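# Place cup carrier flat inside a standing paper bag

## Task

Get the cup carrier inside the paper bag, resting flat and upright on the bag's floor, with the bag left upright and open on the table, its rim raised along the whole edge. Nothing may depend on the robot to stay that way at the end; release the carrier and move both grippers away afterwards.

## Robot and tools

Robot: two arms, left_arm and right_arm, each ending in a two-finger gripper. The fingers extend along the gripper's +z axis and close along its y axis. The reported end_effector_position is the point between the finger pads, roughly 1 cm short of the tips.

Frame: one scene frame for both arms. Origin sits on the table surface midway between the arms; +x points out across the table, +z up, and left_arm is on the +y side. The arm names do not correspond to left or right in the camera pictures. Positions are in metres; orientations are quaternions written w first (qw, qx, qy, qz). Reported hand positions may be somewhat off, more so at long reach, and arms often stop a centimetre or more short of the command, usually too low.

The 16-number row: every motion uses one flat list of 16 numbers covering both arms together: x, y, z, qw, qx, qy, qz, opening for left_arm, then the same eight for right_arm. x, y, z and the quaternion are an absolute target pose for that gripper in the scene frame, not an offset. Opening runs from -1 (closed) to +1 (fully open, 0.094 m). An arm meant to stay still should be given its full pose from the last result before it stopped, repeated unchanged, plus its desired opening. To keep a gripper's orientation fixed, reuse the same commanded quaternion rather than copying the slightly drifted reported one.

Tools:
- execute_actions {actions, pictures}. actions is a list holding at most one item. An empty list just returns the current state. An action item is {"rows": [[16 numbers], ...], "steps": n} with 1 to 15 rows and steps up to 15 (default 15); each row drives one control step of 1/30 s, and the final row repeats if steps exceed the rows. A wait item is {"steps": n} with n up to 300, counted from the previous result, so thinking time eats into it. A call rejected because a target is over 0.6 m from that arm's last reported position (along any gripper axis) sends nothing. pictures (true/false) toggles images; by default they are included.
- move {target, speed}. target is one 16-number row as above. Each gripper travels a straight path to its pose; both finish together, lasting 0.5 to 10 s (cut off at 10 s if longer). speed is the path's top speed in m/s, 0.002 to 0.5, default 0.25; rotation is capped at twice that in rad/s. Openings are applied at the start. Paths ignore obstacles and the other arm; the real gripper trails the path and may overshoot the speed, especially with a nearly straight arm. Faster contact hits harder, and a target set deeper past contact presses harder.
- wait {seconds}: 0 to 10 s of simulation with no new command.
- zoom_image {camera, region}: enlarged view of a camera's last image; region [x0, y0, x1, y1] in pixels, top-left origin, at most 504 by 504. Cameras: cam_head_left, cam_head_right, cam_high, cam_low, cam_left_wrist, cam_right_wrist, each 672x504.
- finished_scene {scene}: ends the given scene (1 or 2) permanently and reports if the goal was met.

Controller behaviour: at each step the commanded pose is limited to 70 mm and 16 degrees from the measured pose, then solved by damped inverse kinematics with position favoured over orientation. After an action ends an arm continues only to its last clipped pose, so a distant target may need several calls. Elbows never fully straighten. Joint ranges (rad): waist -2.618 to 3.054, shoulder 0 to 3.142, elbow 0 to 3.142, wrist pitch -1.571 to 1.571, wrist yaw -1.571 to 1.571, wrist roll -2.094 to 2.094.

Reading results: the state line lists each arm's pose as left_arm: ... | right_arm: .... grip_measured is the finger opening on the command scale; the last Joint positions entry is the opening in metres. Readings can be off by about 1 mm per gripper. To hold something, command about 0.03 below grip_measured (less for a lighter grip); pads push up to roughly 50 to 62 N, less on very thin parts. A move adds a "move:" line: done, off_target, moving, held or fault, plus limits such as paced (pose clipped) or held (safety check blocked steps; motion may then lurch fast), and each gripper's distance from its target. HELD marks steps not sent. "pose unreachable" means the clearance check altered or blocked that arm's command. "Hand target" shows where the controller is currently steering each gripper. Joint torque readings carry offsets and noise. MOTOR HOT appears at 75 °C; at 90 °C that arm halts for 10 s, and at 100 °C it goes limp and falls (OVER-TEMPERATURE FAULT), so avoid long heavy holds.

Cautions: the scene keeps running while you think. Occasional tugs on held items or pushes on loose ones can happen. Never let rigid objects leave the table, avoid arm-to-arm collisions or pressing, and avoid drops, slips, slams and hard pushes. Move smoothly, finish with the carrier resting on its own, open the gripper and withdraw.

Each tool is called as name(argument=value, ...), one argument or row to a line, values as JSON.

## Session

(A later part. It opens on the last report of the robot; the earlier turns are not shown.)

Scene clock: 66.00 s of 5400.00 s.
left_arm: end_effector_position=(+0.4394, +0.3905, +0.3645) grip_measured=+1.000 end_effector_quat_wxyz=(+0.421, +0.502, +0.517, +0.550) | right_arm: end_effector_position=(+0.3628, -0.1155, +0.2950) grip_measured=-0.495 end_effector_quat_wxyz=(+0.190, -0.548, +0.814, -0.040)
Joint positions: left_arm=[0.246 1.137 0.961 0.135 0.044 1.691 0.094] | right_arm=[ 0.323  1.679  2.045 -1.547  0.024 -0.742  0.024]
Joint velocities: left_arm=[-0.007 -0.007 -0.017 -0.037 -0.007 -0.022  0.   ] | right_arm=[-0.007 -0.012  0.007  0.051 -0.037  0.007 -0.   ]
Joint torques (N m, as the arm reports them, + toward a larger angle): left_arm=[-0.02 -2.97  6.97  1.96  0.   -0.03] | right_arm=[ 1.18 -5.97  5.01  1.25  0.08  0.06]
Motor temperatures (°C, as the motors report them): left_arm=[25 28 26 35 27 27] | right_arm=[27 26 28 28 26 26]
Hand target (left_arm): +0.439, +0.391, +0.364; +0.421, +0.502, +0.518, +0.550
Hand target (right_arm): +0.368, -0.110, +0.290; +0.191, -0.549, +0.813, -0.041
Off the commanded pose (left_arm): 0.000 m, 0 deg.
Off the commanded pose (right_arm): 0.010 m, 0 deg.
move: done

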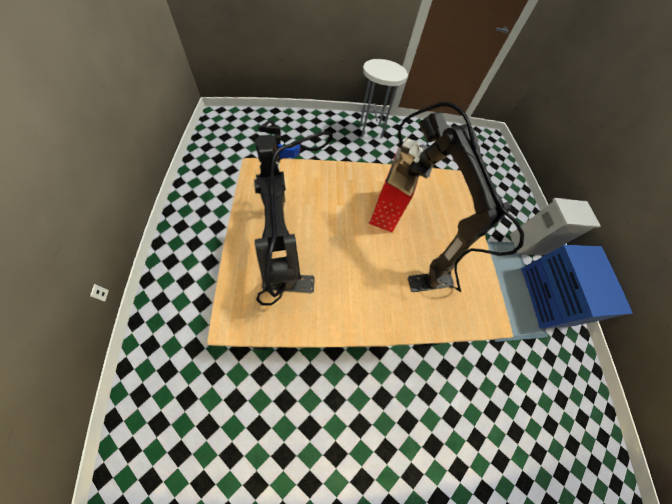

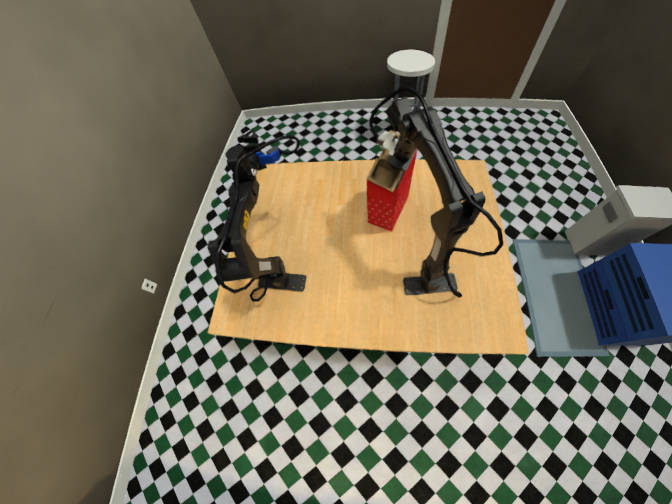

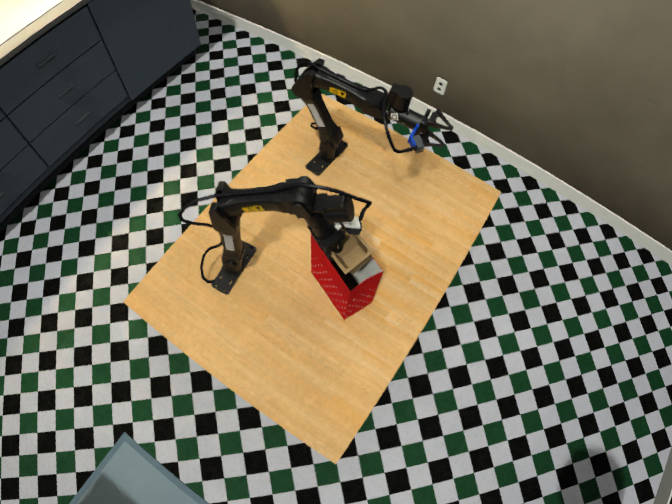

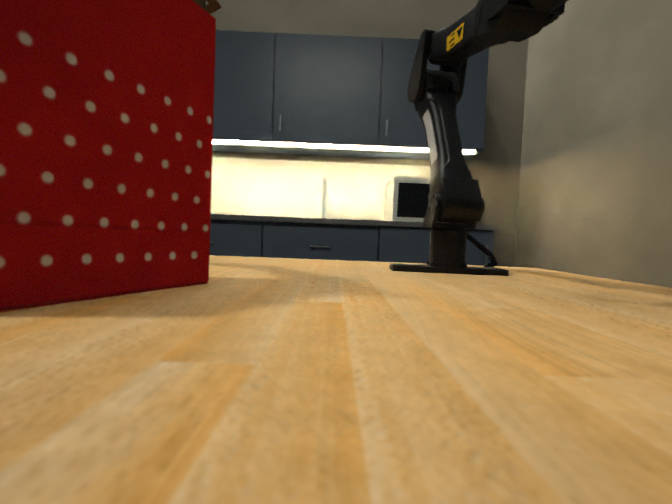

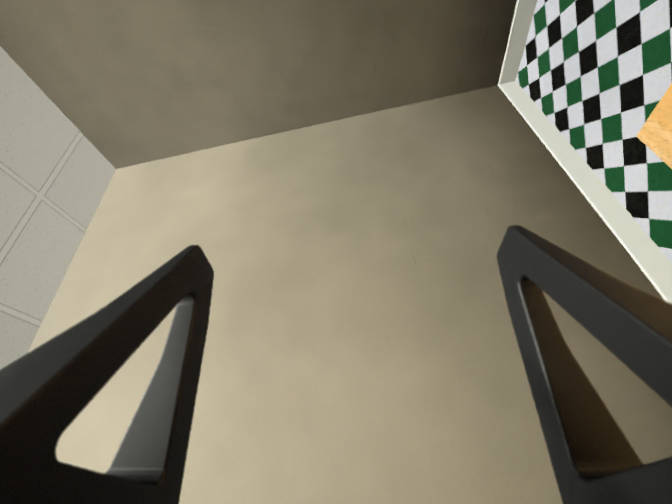

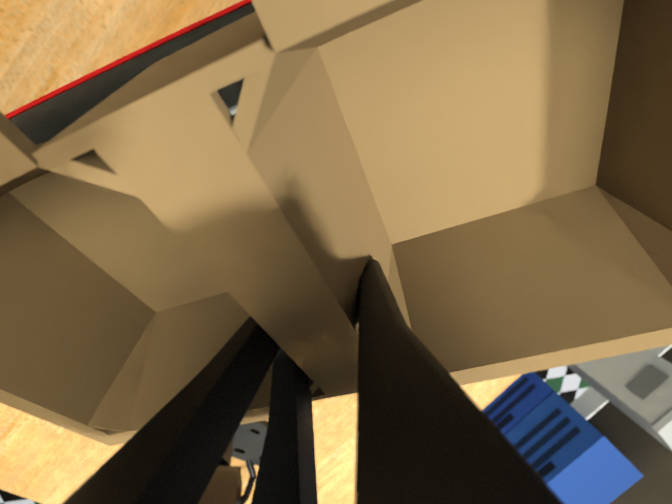

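The near end is right at the rim, so I'll shift toward the far end before lowering further.

move(
  target=[0.4394,0.3905,0.3645,0.421,0.502,0.518,0.55,1,0.387,-0.117,0.275,0.17,-0.549,0.817,-0.036,-0.53],
  speed=0.06,
)

zoom_image(
  camera="cam_head_right",
  region=[330,90,480,240],
)

zoom_image(
  camera="cam_high",
  region=[270,170,430,330],
)

Scene clock: 70.43 s of 5400.00 s.
left_arm: end_effector_position=(+0.4394, +0.3905, +0.3645) grip_measured=+1.000 end_effector_quat_wxyz=(+0.421, +0.502, +0.517, +0.550) | right_arm: end_effector_position=(+0.3801, -0.1167, +0.2738) grip_measured=-0.499 end_effector_quat_wxyz=(+0.166, -0.549, +0.818, -0.035)
Joint positions: left_arm=[0.246 1.137 0.961 0.135 0.044 1.691 0.094] | right_arm=[ 0.294  1.746  2.045 -1.53   0.012 -0.765  0.024]
Joint velocities: left_arm=[ 0.017 -0.002  0.007 -0.051  0.051  0.051  0.   ] | right_arm=[ 0.002  0.007  0.007 -0.066  0.007 -0.095 -0.   ]
Joint torques (N m, as the arm reports them, + toward a larger angle): left_arm=[-0.11 -3.08  6.98  1.98  0.03 -0.03] | right_arm=[-0.87 -6.39  8.46  0.92 -0.03 -0.07]
Motor temperatures (°C, as the motors report them): left_arm=[25 28 26 35 27 27] | right_arm=[27 26 28 28 26 26]
Hand target (left_arm): +0.439, +0.391, +0.364; +0.421, +0.502, +0.518, +0.550
Hand target (right_arm): +0.387, -0.117, +0.275; +0.170, -0.549, +0.818, -0.036
Off the commanded pose (left_arm): 0.000 m, 0 deg.
Off the commanded pose (right_arm): 0.007 m, 1 deg.
After step 90, 0.53 s passed at rest.
move: done

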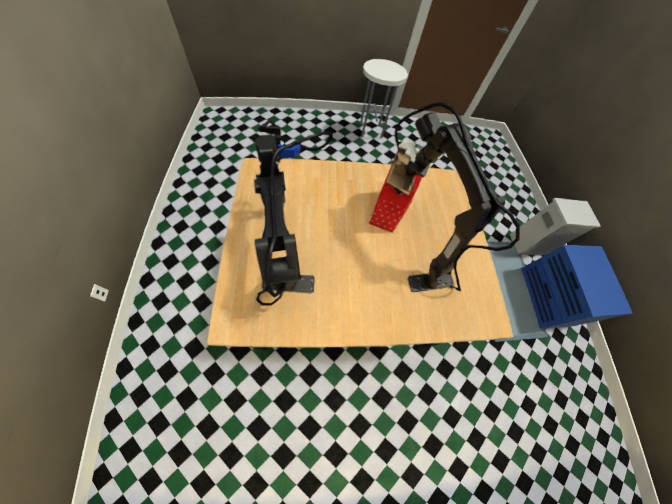

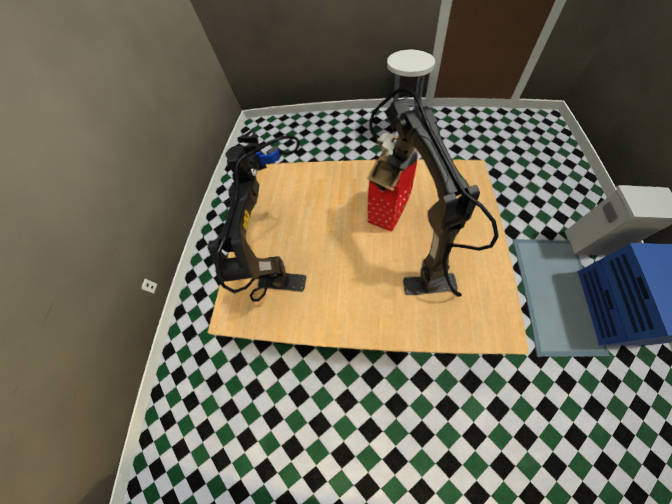

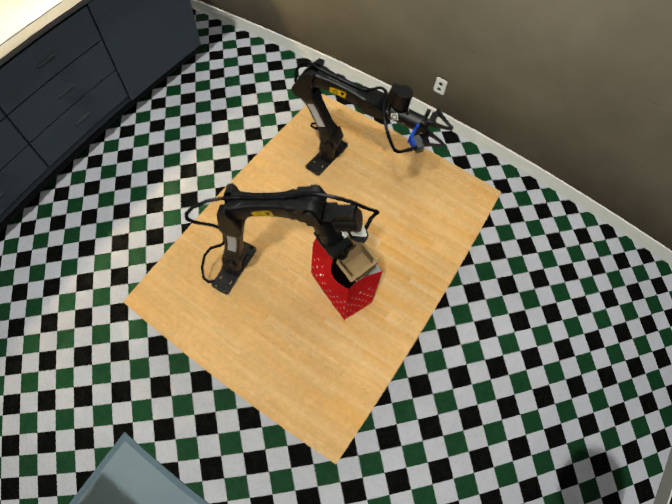

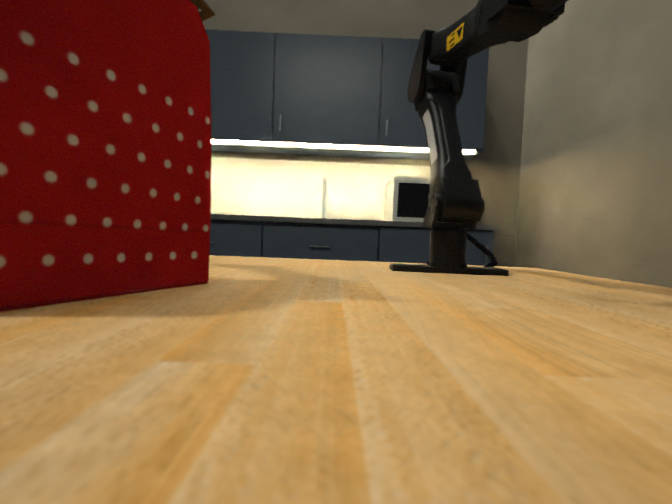

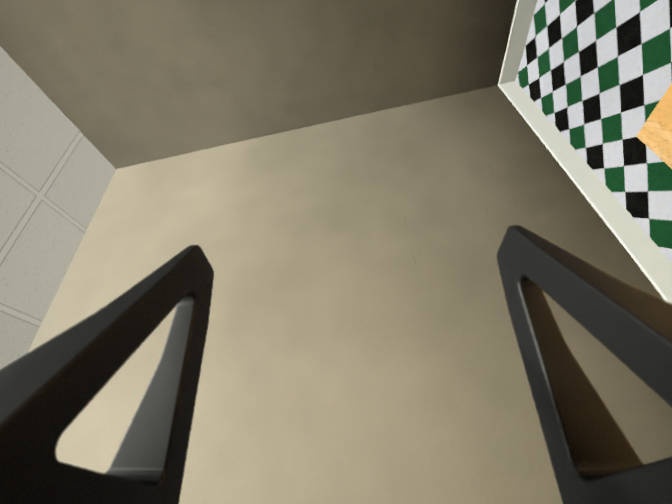

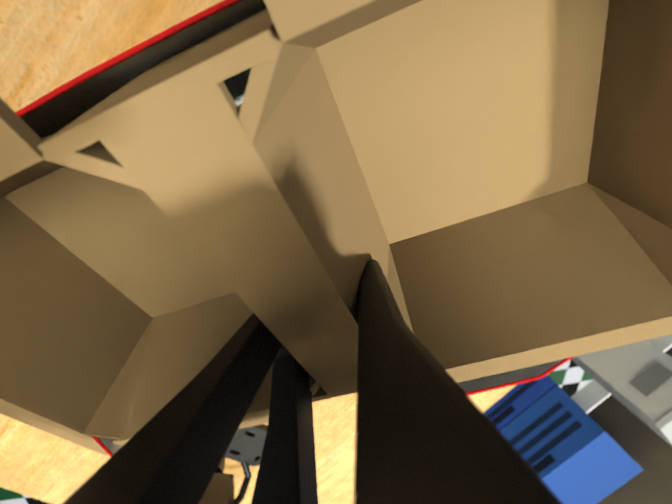

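Region (330, 90, 480, 240) of cam_head_right's 672x504 image, scaled by 3.360, with more detail than that image has.

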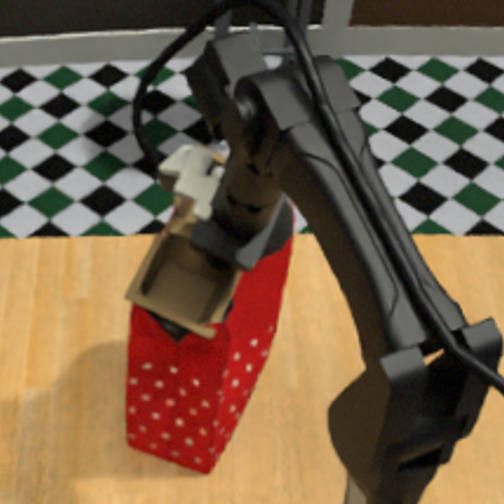

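Region (270, 170, 430, 330) of cam_high's 672x504 image, scaled by 3.150, with more detail than that image has.

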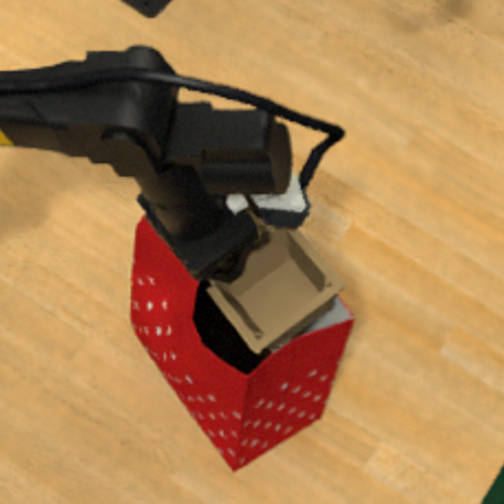

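The flange caught the near corner; lifting to release it.

move(
  target=[0.4394,0.3905,0.3645,0.421,0.502,0.518,0.55,1,0.387,-0.117,0.32,0.21,-0.552,0.806,-0.045,-0.53],
  speed=0.06,
)

zoom_image(
  camera="cam_head_right",
  region=[340,120,450,230],
)

zoom_image(
  camera="cam_head_left",
  region=[350,120,460,230],
)

Scene clock: 74.27 s of 5400.00 s.
left_arm: end_effector_position=(+0.4394, +0.3905, +0.3645) grip_measured=+1.000 end_effector_quat_wxyz=(+0.421, +0.502, +0.517, +0.550) | right_arm: end_effector_position=(+0.3847, -0.1147, +0.3149) grip_measured=-0.499 end_effector_quat_wxyz=(+0.220, -0.553, +0.802, -0.048)
Joint positions: left_arm=[0.246 1.137 0.961 0.135 0.044 1.691 0.094] | right_arm=[ 0.294  1.746  2.191 -1.562  0.012 -0.792  0.024]
Joint velocities: left_arm=[-0.002 -0.012  0.012  0.007 -0.007  0.066  0.   ] | right_arm=[-0.007  0.007 -0.007  0.022  0.007  0.051  0.001]
Joint torques (N m, as the arm reports them, + toward a larger angle): left_arm=[-0.04 -3.05  6.96  1.96  0.04 -0.04] | right_arm=[-0.96 -6.68  8.71  1.   -0.05 -0.03]
Motor temperatures (°C, as the motors report them): left_arm=[25 28 26 36 27 27] | right_arm=[27 26 28 28 26 26]
Hand target (left_arm): +0.439, +0.391, +0.364; +0.421, +0.502, +0.518, +0.550
Hand target (right_arm): +0.388, -0.117, +0.320; +0.226, -0.551, +0.802, -0.048
Off the commanded pose (left_arm): 0.000 m, 0 deg.
Off the commanded pose (right_arm): 0.006 m, 1 deg.
joint sent to its limit (right arm) — the command would take joint 4 (wrist pitch) past its lower limit, so that joint was sent only as far as its limit.
move: done

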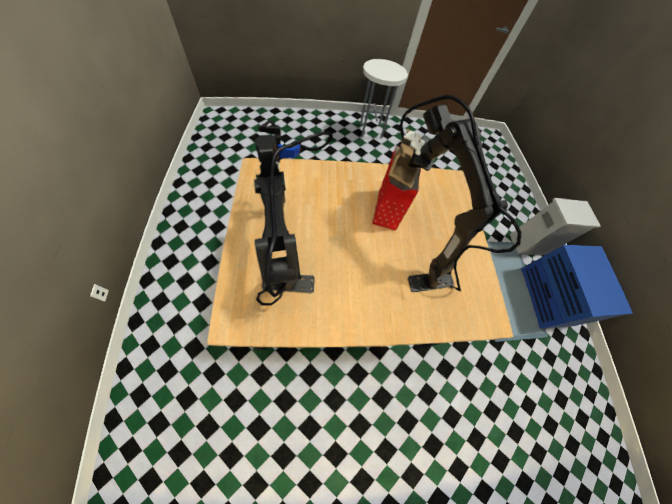

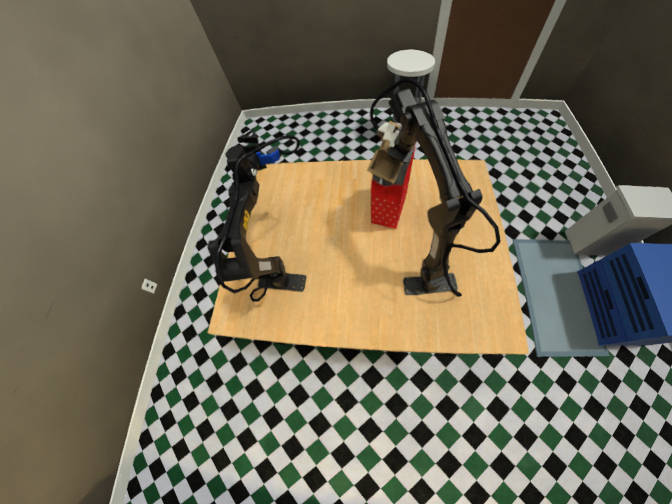

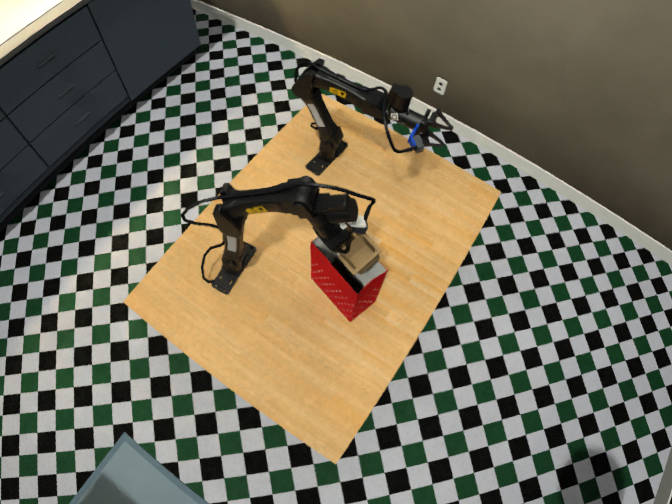

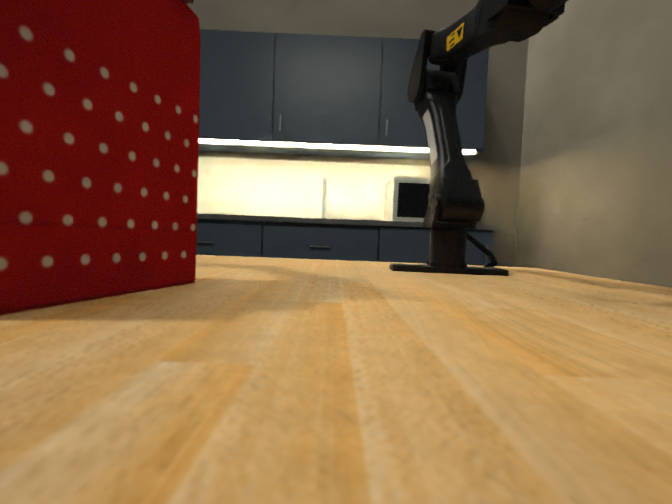

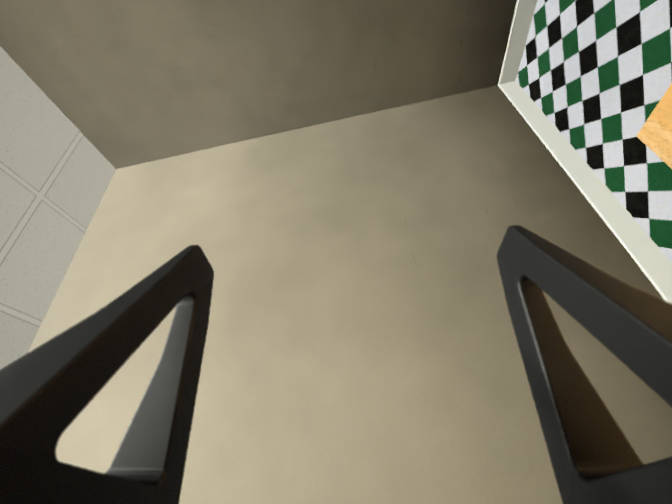

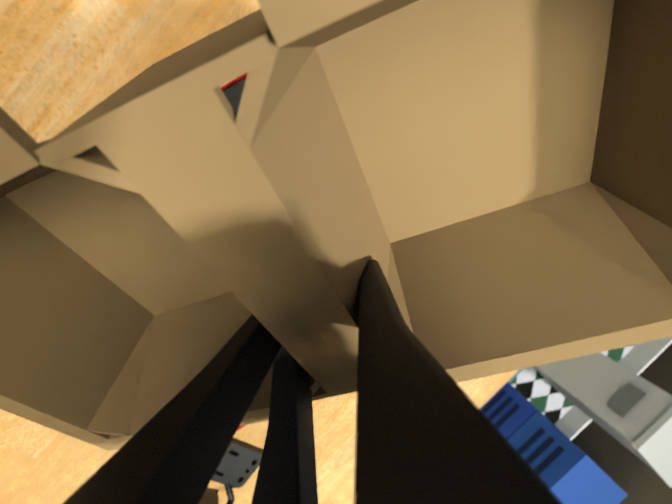

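Region (340, 120, 450, 230) of cam_head_right's 672x504 image, scaled by 4.582, with more detail than that image has.

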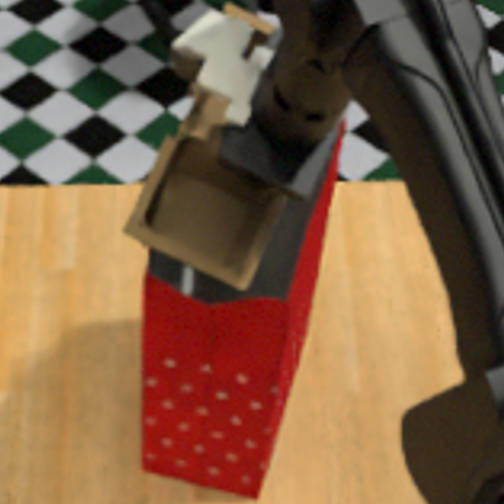

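Region (350, 120, 460, 230) of cam_head_left's 672x504 image, scaled by 4.582, with more detail than that image has.

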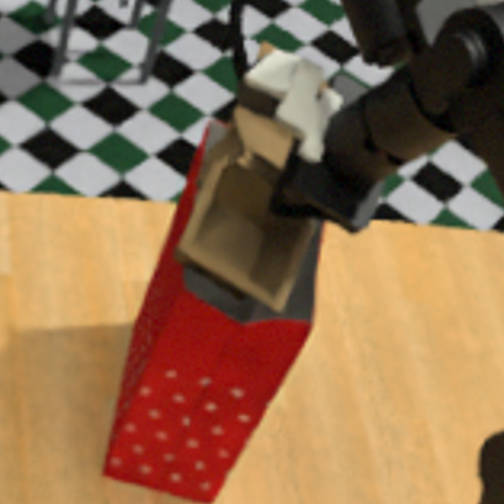

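move(
  target=[0.4394,0.3905,0.3645,0.421,0.502,0.518,0.55,1,0.392,-0.129,0.305,0.205,-0.61,0.763,-0.06,-0.53],
  speed=0.06,
)

zoom_image(
  camera="cam_head_right",
  region=[340,120,450,230],
)

zoom_image(
  camera="cam_head_left",
  region=[350,120,460,230],
)

Scene clock: 81.27 s of 5400.00 s.
left_arm: end_effector_position=(+0.4394, +0.3905, +0.3645) grip_measured=+1.000 end_effector_quat_wxyz=(+0.421, +0.503, +0.517, +0.551) | right_arm: end_effector_position=(+0.3890, -0.1284, +0.3085) grip_measured=-0.499 end_effector_quat_wxyz=(+0.205, -0.610, +0.763, -0.065)
Joint positions: left_arm=[0.246 1.137 0.961 0.135 0.044 1.691 0.094] | right_arm=[ 0.25   1.746  2.17  -1.561  0.003 -0.974  0.024]
Joint velocities: left_arm=[ 0.002 -0.007  0.007 -0.007  0.007 -0.037  0.   ] | right_arm=[-0.007  0.007 -0.002 -0.007  0.066 -0.037 -0.001]
Joint torques (N m, as the arm reports them, + toward a larger angle): left_arm=[ 0.01 -3.05  6.95  1.96  0.03 -0.02] | right_arm=[-1.03 -7.24  4.84  1.17 -0.15 -0.06]
Motor temperatures (°C, as the motors report them): left_arm=[25 28 26 36 27 27] | right_arm=[27 26 28 28 26 26]
Hand target (left_arm): +0.439, +0.391, +0.364; +0.421, +0.502, +0.518, +0.550
Hand target (right_arm): +0.392, -0.129, +0.305; +0.205, -0.610, +0.763, -0.060
Off the commanded pose (left_arm): 0.000 m, 0 deg.
Off the commanded pose (right_arm): 0.005 m, 1 deg.
After step 90, 2.47 s passed at rest.
move: done

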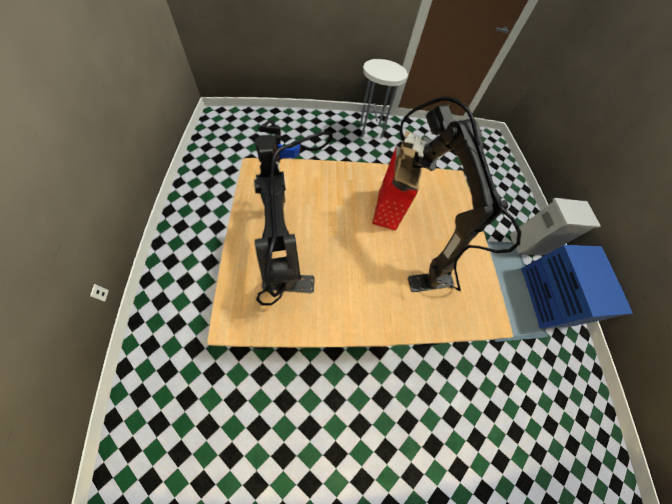

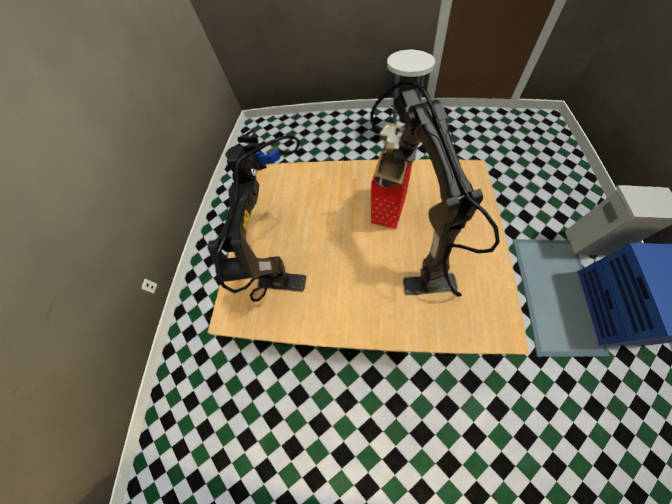

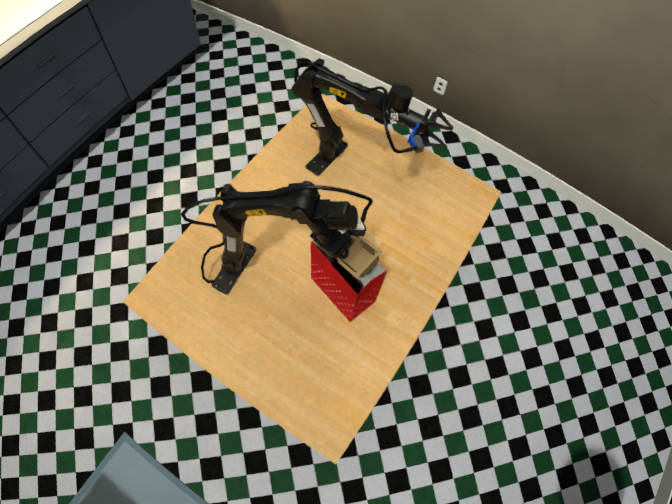

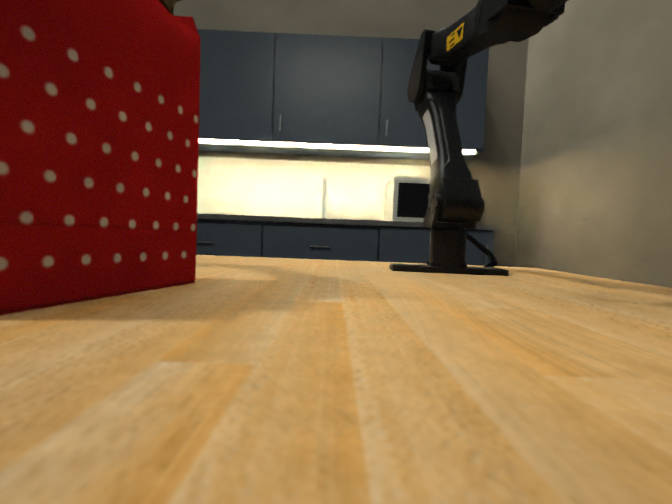

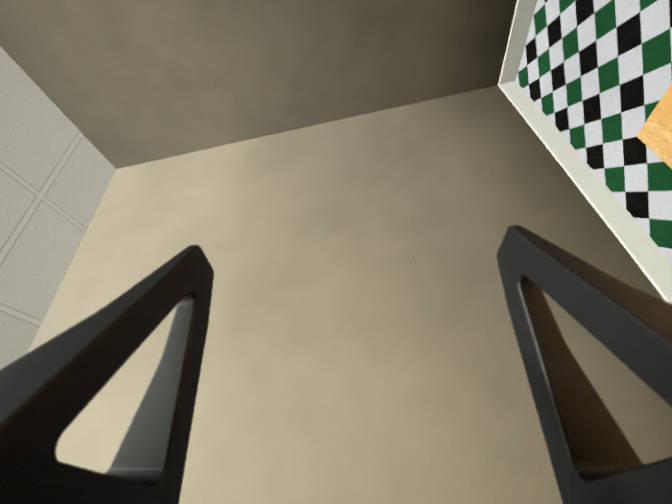

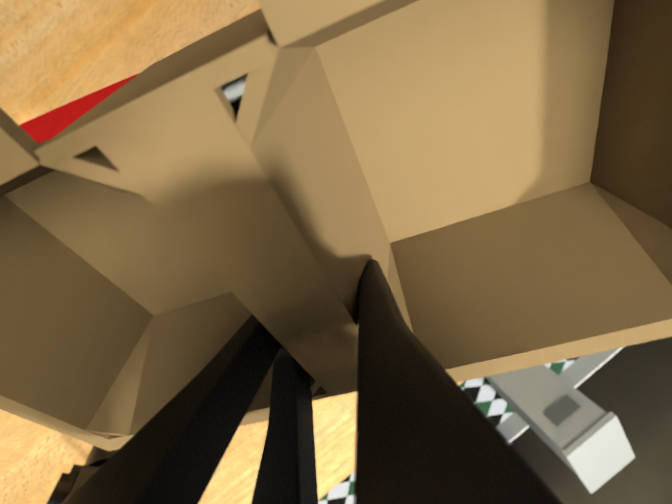

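Region (340, 120, 450, 230) of cam_head_right's 672x504 image, scaled by 4.582, with more detail than that image has.

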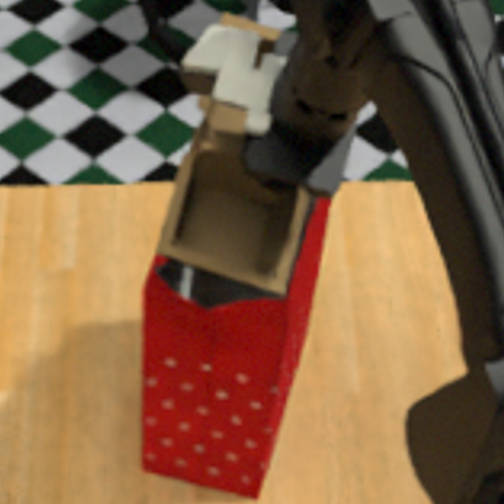

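Region (350, 120, 460, 230) of cam_head_left's 672x504 image, scaled by 4.582, with more detail than that image has.

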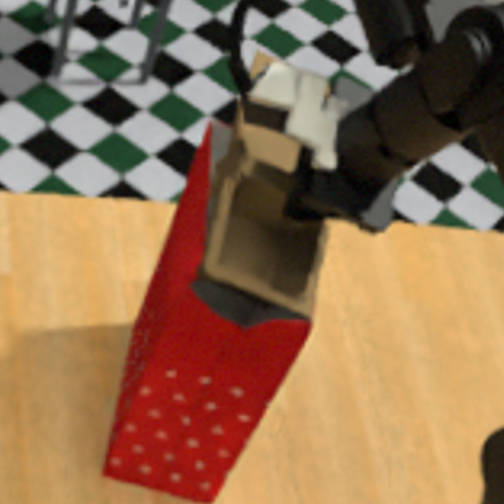

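The +y rim is now trapped under the carrier; lifting clear so it springs back.

move(
  target=[0.4394,0.3905,0.3645,0.421,0.502,0.518,0.55,1,0.392,-0.129,0.35,0.27,-0.605,0.745,-0.08,-0.53],
  speed=0.05,
)

move(
  target=[0.4394,0.3905,0.3645,0.421,0.502,0.518,0.55,1,0.394,-0.129,0.305,0.215,-0.61,0.76,-0.064,-0.53],
  speed=0.05,
)

zoom_image(
  camera="cam_head_right",
  region=[340,120,450,230],
)

zoom_image(
  camera="cam_head_left",
  region=[350,120,460,230],
)

Scene clock: 87.37 s of 5400.00 s.
left_arm: end_effector_position=(+0.4394, +0.3905, +0.3645) grip_measured=+1.000 end_effector_quat_wxyz=(+0.421, +0.503, +0.517, +0.551) | right_arm: end_effector_position=(+0.3927, -0.1256, +0.3320) grip_measured=-0.499 end_effector_quat_wxyz=(+0.241, -0.614, +0.748, -0.075)
Joint positions: left_arm=[0.246 1.137 0.961 0.135 0.044 1.691 0.094] | right_arm=[ 0.25   1.746  2.247 -1.562 -0.004 -0.997  0.024]
Joint velocities: left_arm=[ 0.007 -0.007  0.007  0.022  0.007 -0.022  0.   ] | right_arm=[ 0.007 -0.037 -0.007 -0.022 -0.037 -0.022  0.001]
Joint torques (N m, as the arm reports them, + toward a larger angle): left_arm=[ 0.   -2.97  7.03  1.97  0.03 -0.01] | right_arm=[-1.31 -9.27  8.68  1.28 -0.15 -0.05]
Motor temperatures (°C, as the motors report them): left_arm=[25 28 26 36 27 27] | right_arm=[27 26 28 28 26 26]
Hand target (left_arm): +0.439, +0.391, +0.364; +0.421, +0.502, +0.518, +0.550
Hand target (right_arm): +0.392, -0.129, +0.350; +0.270, -0.606, +0.744, -0.080
Off the commanded pose (left_arm): 0.000 m, 0 deg.
Off the commanded pose (right_arm): 0.018 m, 4 deg.
After step 90, 1.43 s passed at rest.
move: off_target (right_arm)

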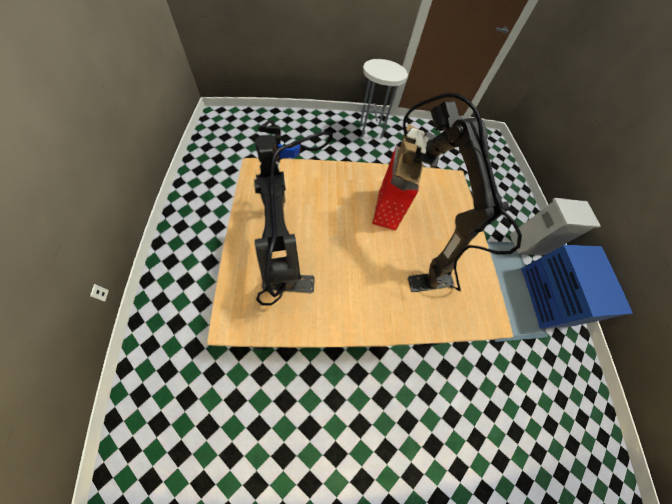

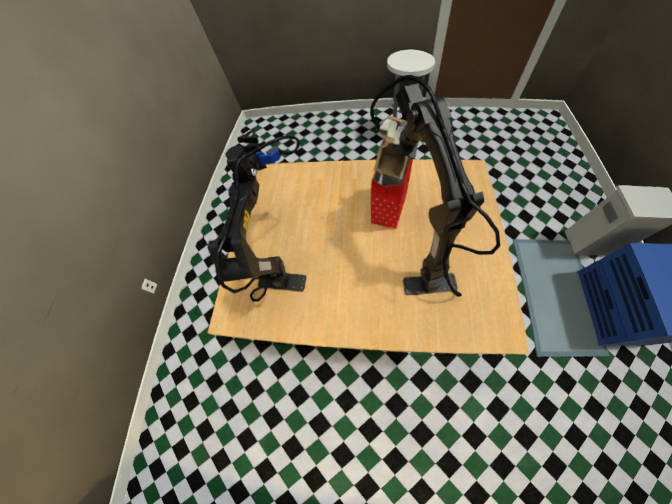

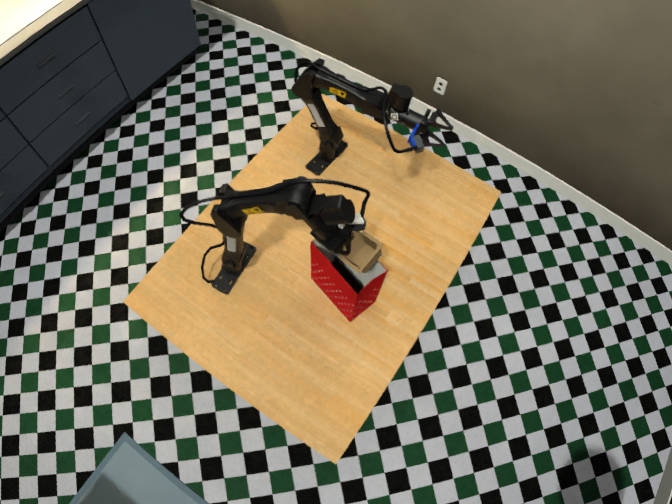

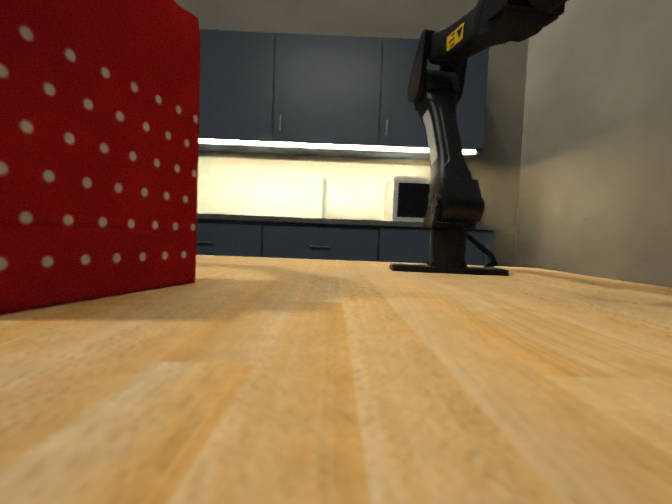

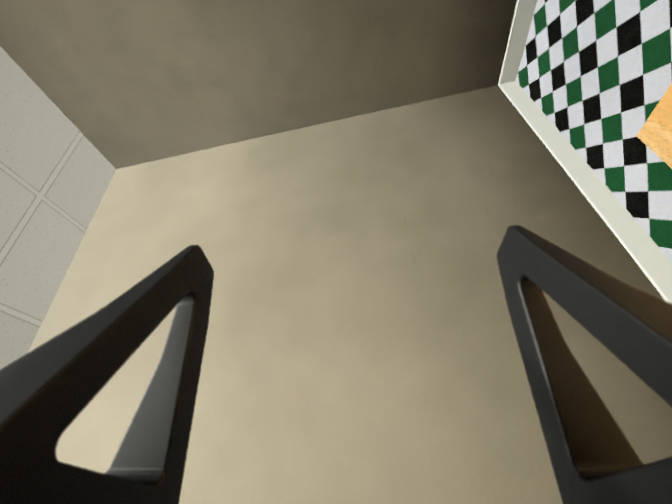

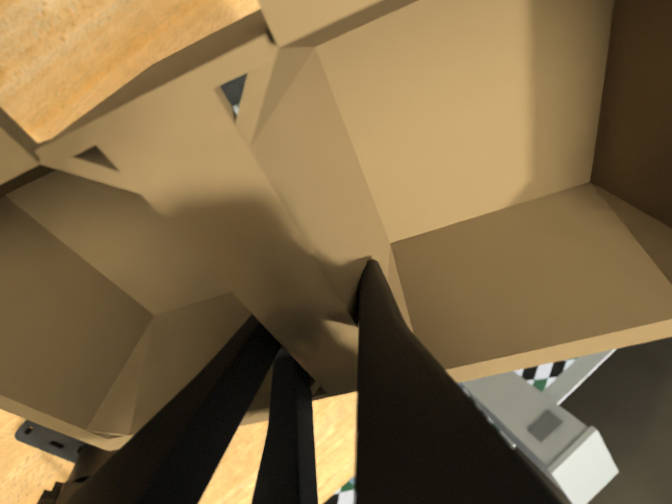

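Scene clock: 88.27 s of 5400.00 s.
left_arm: end_effector_position=(+0.4394, +0.3905, +0.3645) grip_measured=+1.000 end_effector_quat_wxyz=(+0.421, +0.503, +0.517, +0.551) | right_arm: end_effector_position=(+0.3909, -0.1263, +0.2987) grip_measured=-0.499 end_effector_quat_wxyz=(+0.198, -0.620, +0.757, -0.061)
Joint positions: left_arm=[0.246 1.137 0.961 0.135 0.044 1.691 0.094] | right_arm=[ 0.25   1.746  2.129 -1.536 -0.004 -0.995  0.024]
Joint velocities: left_arm=[-0.012 -0.012 -0.027 -0.022 -0.022 -0.081  0.   ] | right_arm=[-0.002  0.007 -0.002 -0.051 -0.051 -0.037  0.   ]
Joint torques (N m, as the arm reports them, + toward a larger angle): left_arm=[-0.1  -2.98  7.    1.97  0.02 -0.03] | right_arm=[-1.12 -9.48  5.22  1.25 -0.06  0.08]
Motor temperatures (°C, as the motors report them): left_arm=[25 28 26 36 27 27] | right_arm=[27 27 28 28 26 26]
Hand target (left_arm): +0.439, +0.391, +0.364; +0.421, +0.502, +0.518, +0.550
Hand target (right_arm): +0.393, -0.129, +0.305; +0.215, -0.610, +0.760, -0.064
Off the commanded pose (left_arm): 0.000 m, 0 deg.
Off the commanded pose (right_arm): 0.007 m, 2 deg.
move: done

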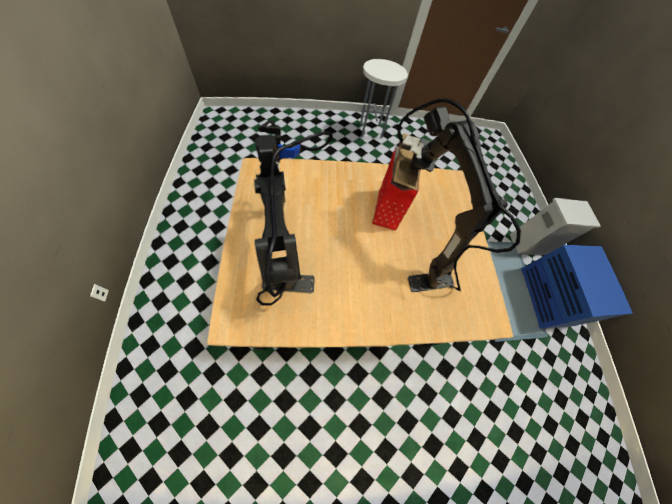

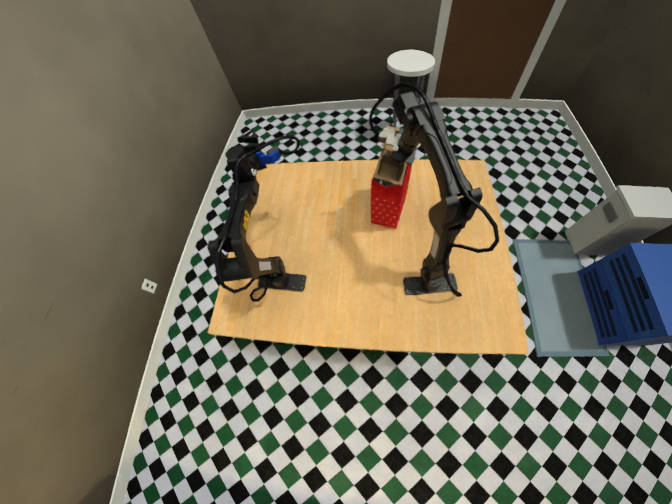

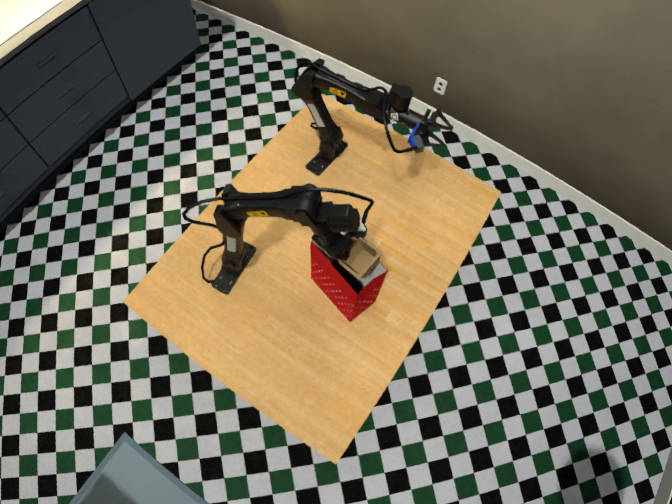

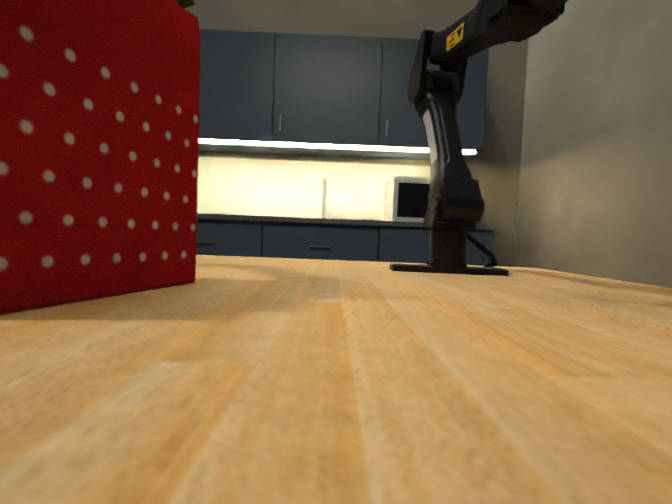

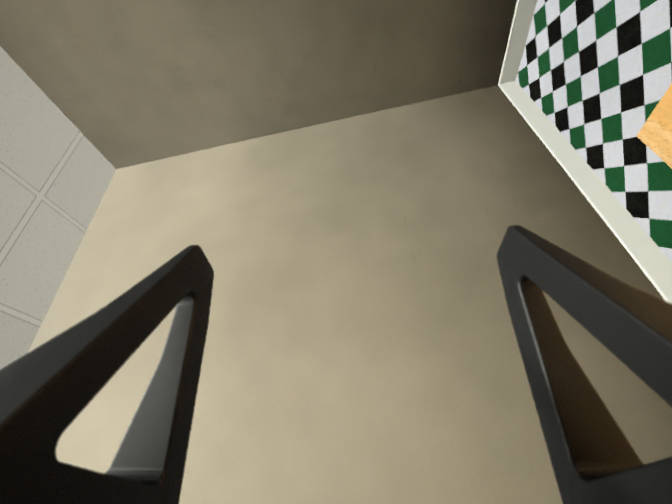

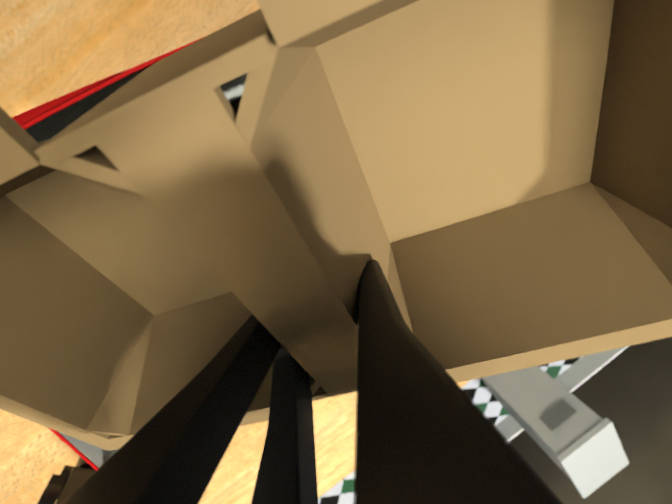

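Region (340, 120, 450, 230) of cam_head_right's 672x504 image, scaled by 4.582, with more detail than that image has.

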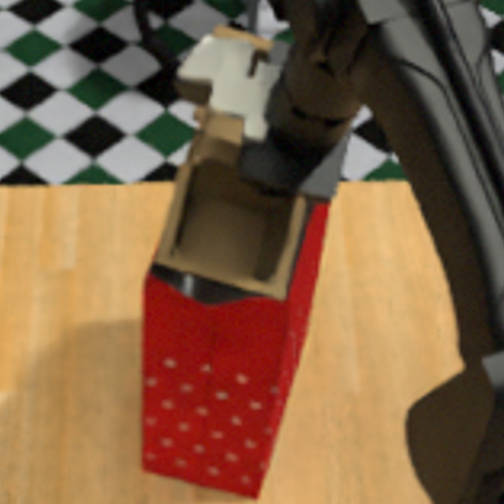

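Region (350, 120, 460, 230) of cam_head_left's 672x504 image, scaled by 4.582, with more detail than that image has.

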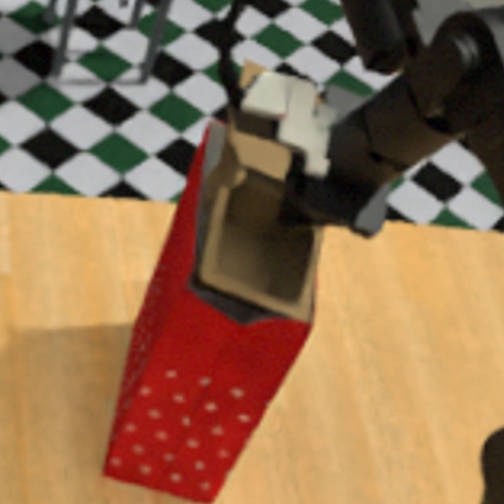

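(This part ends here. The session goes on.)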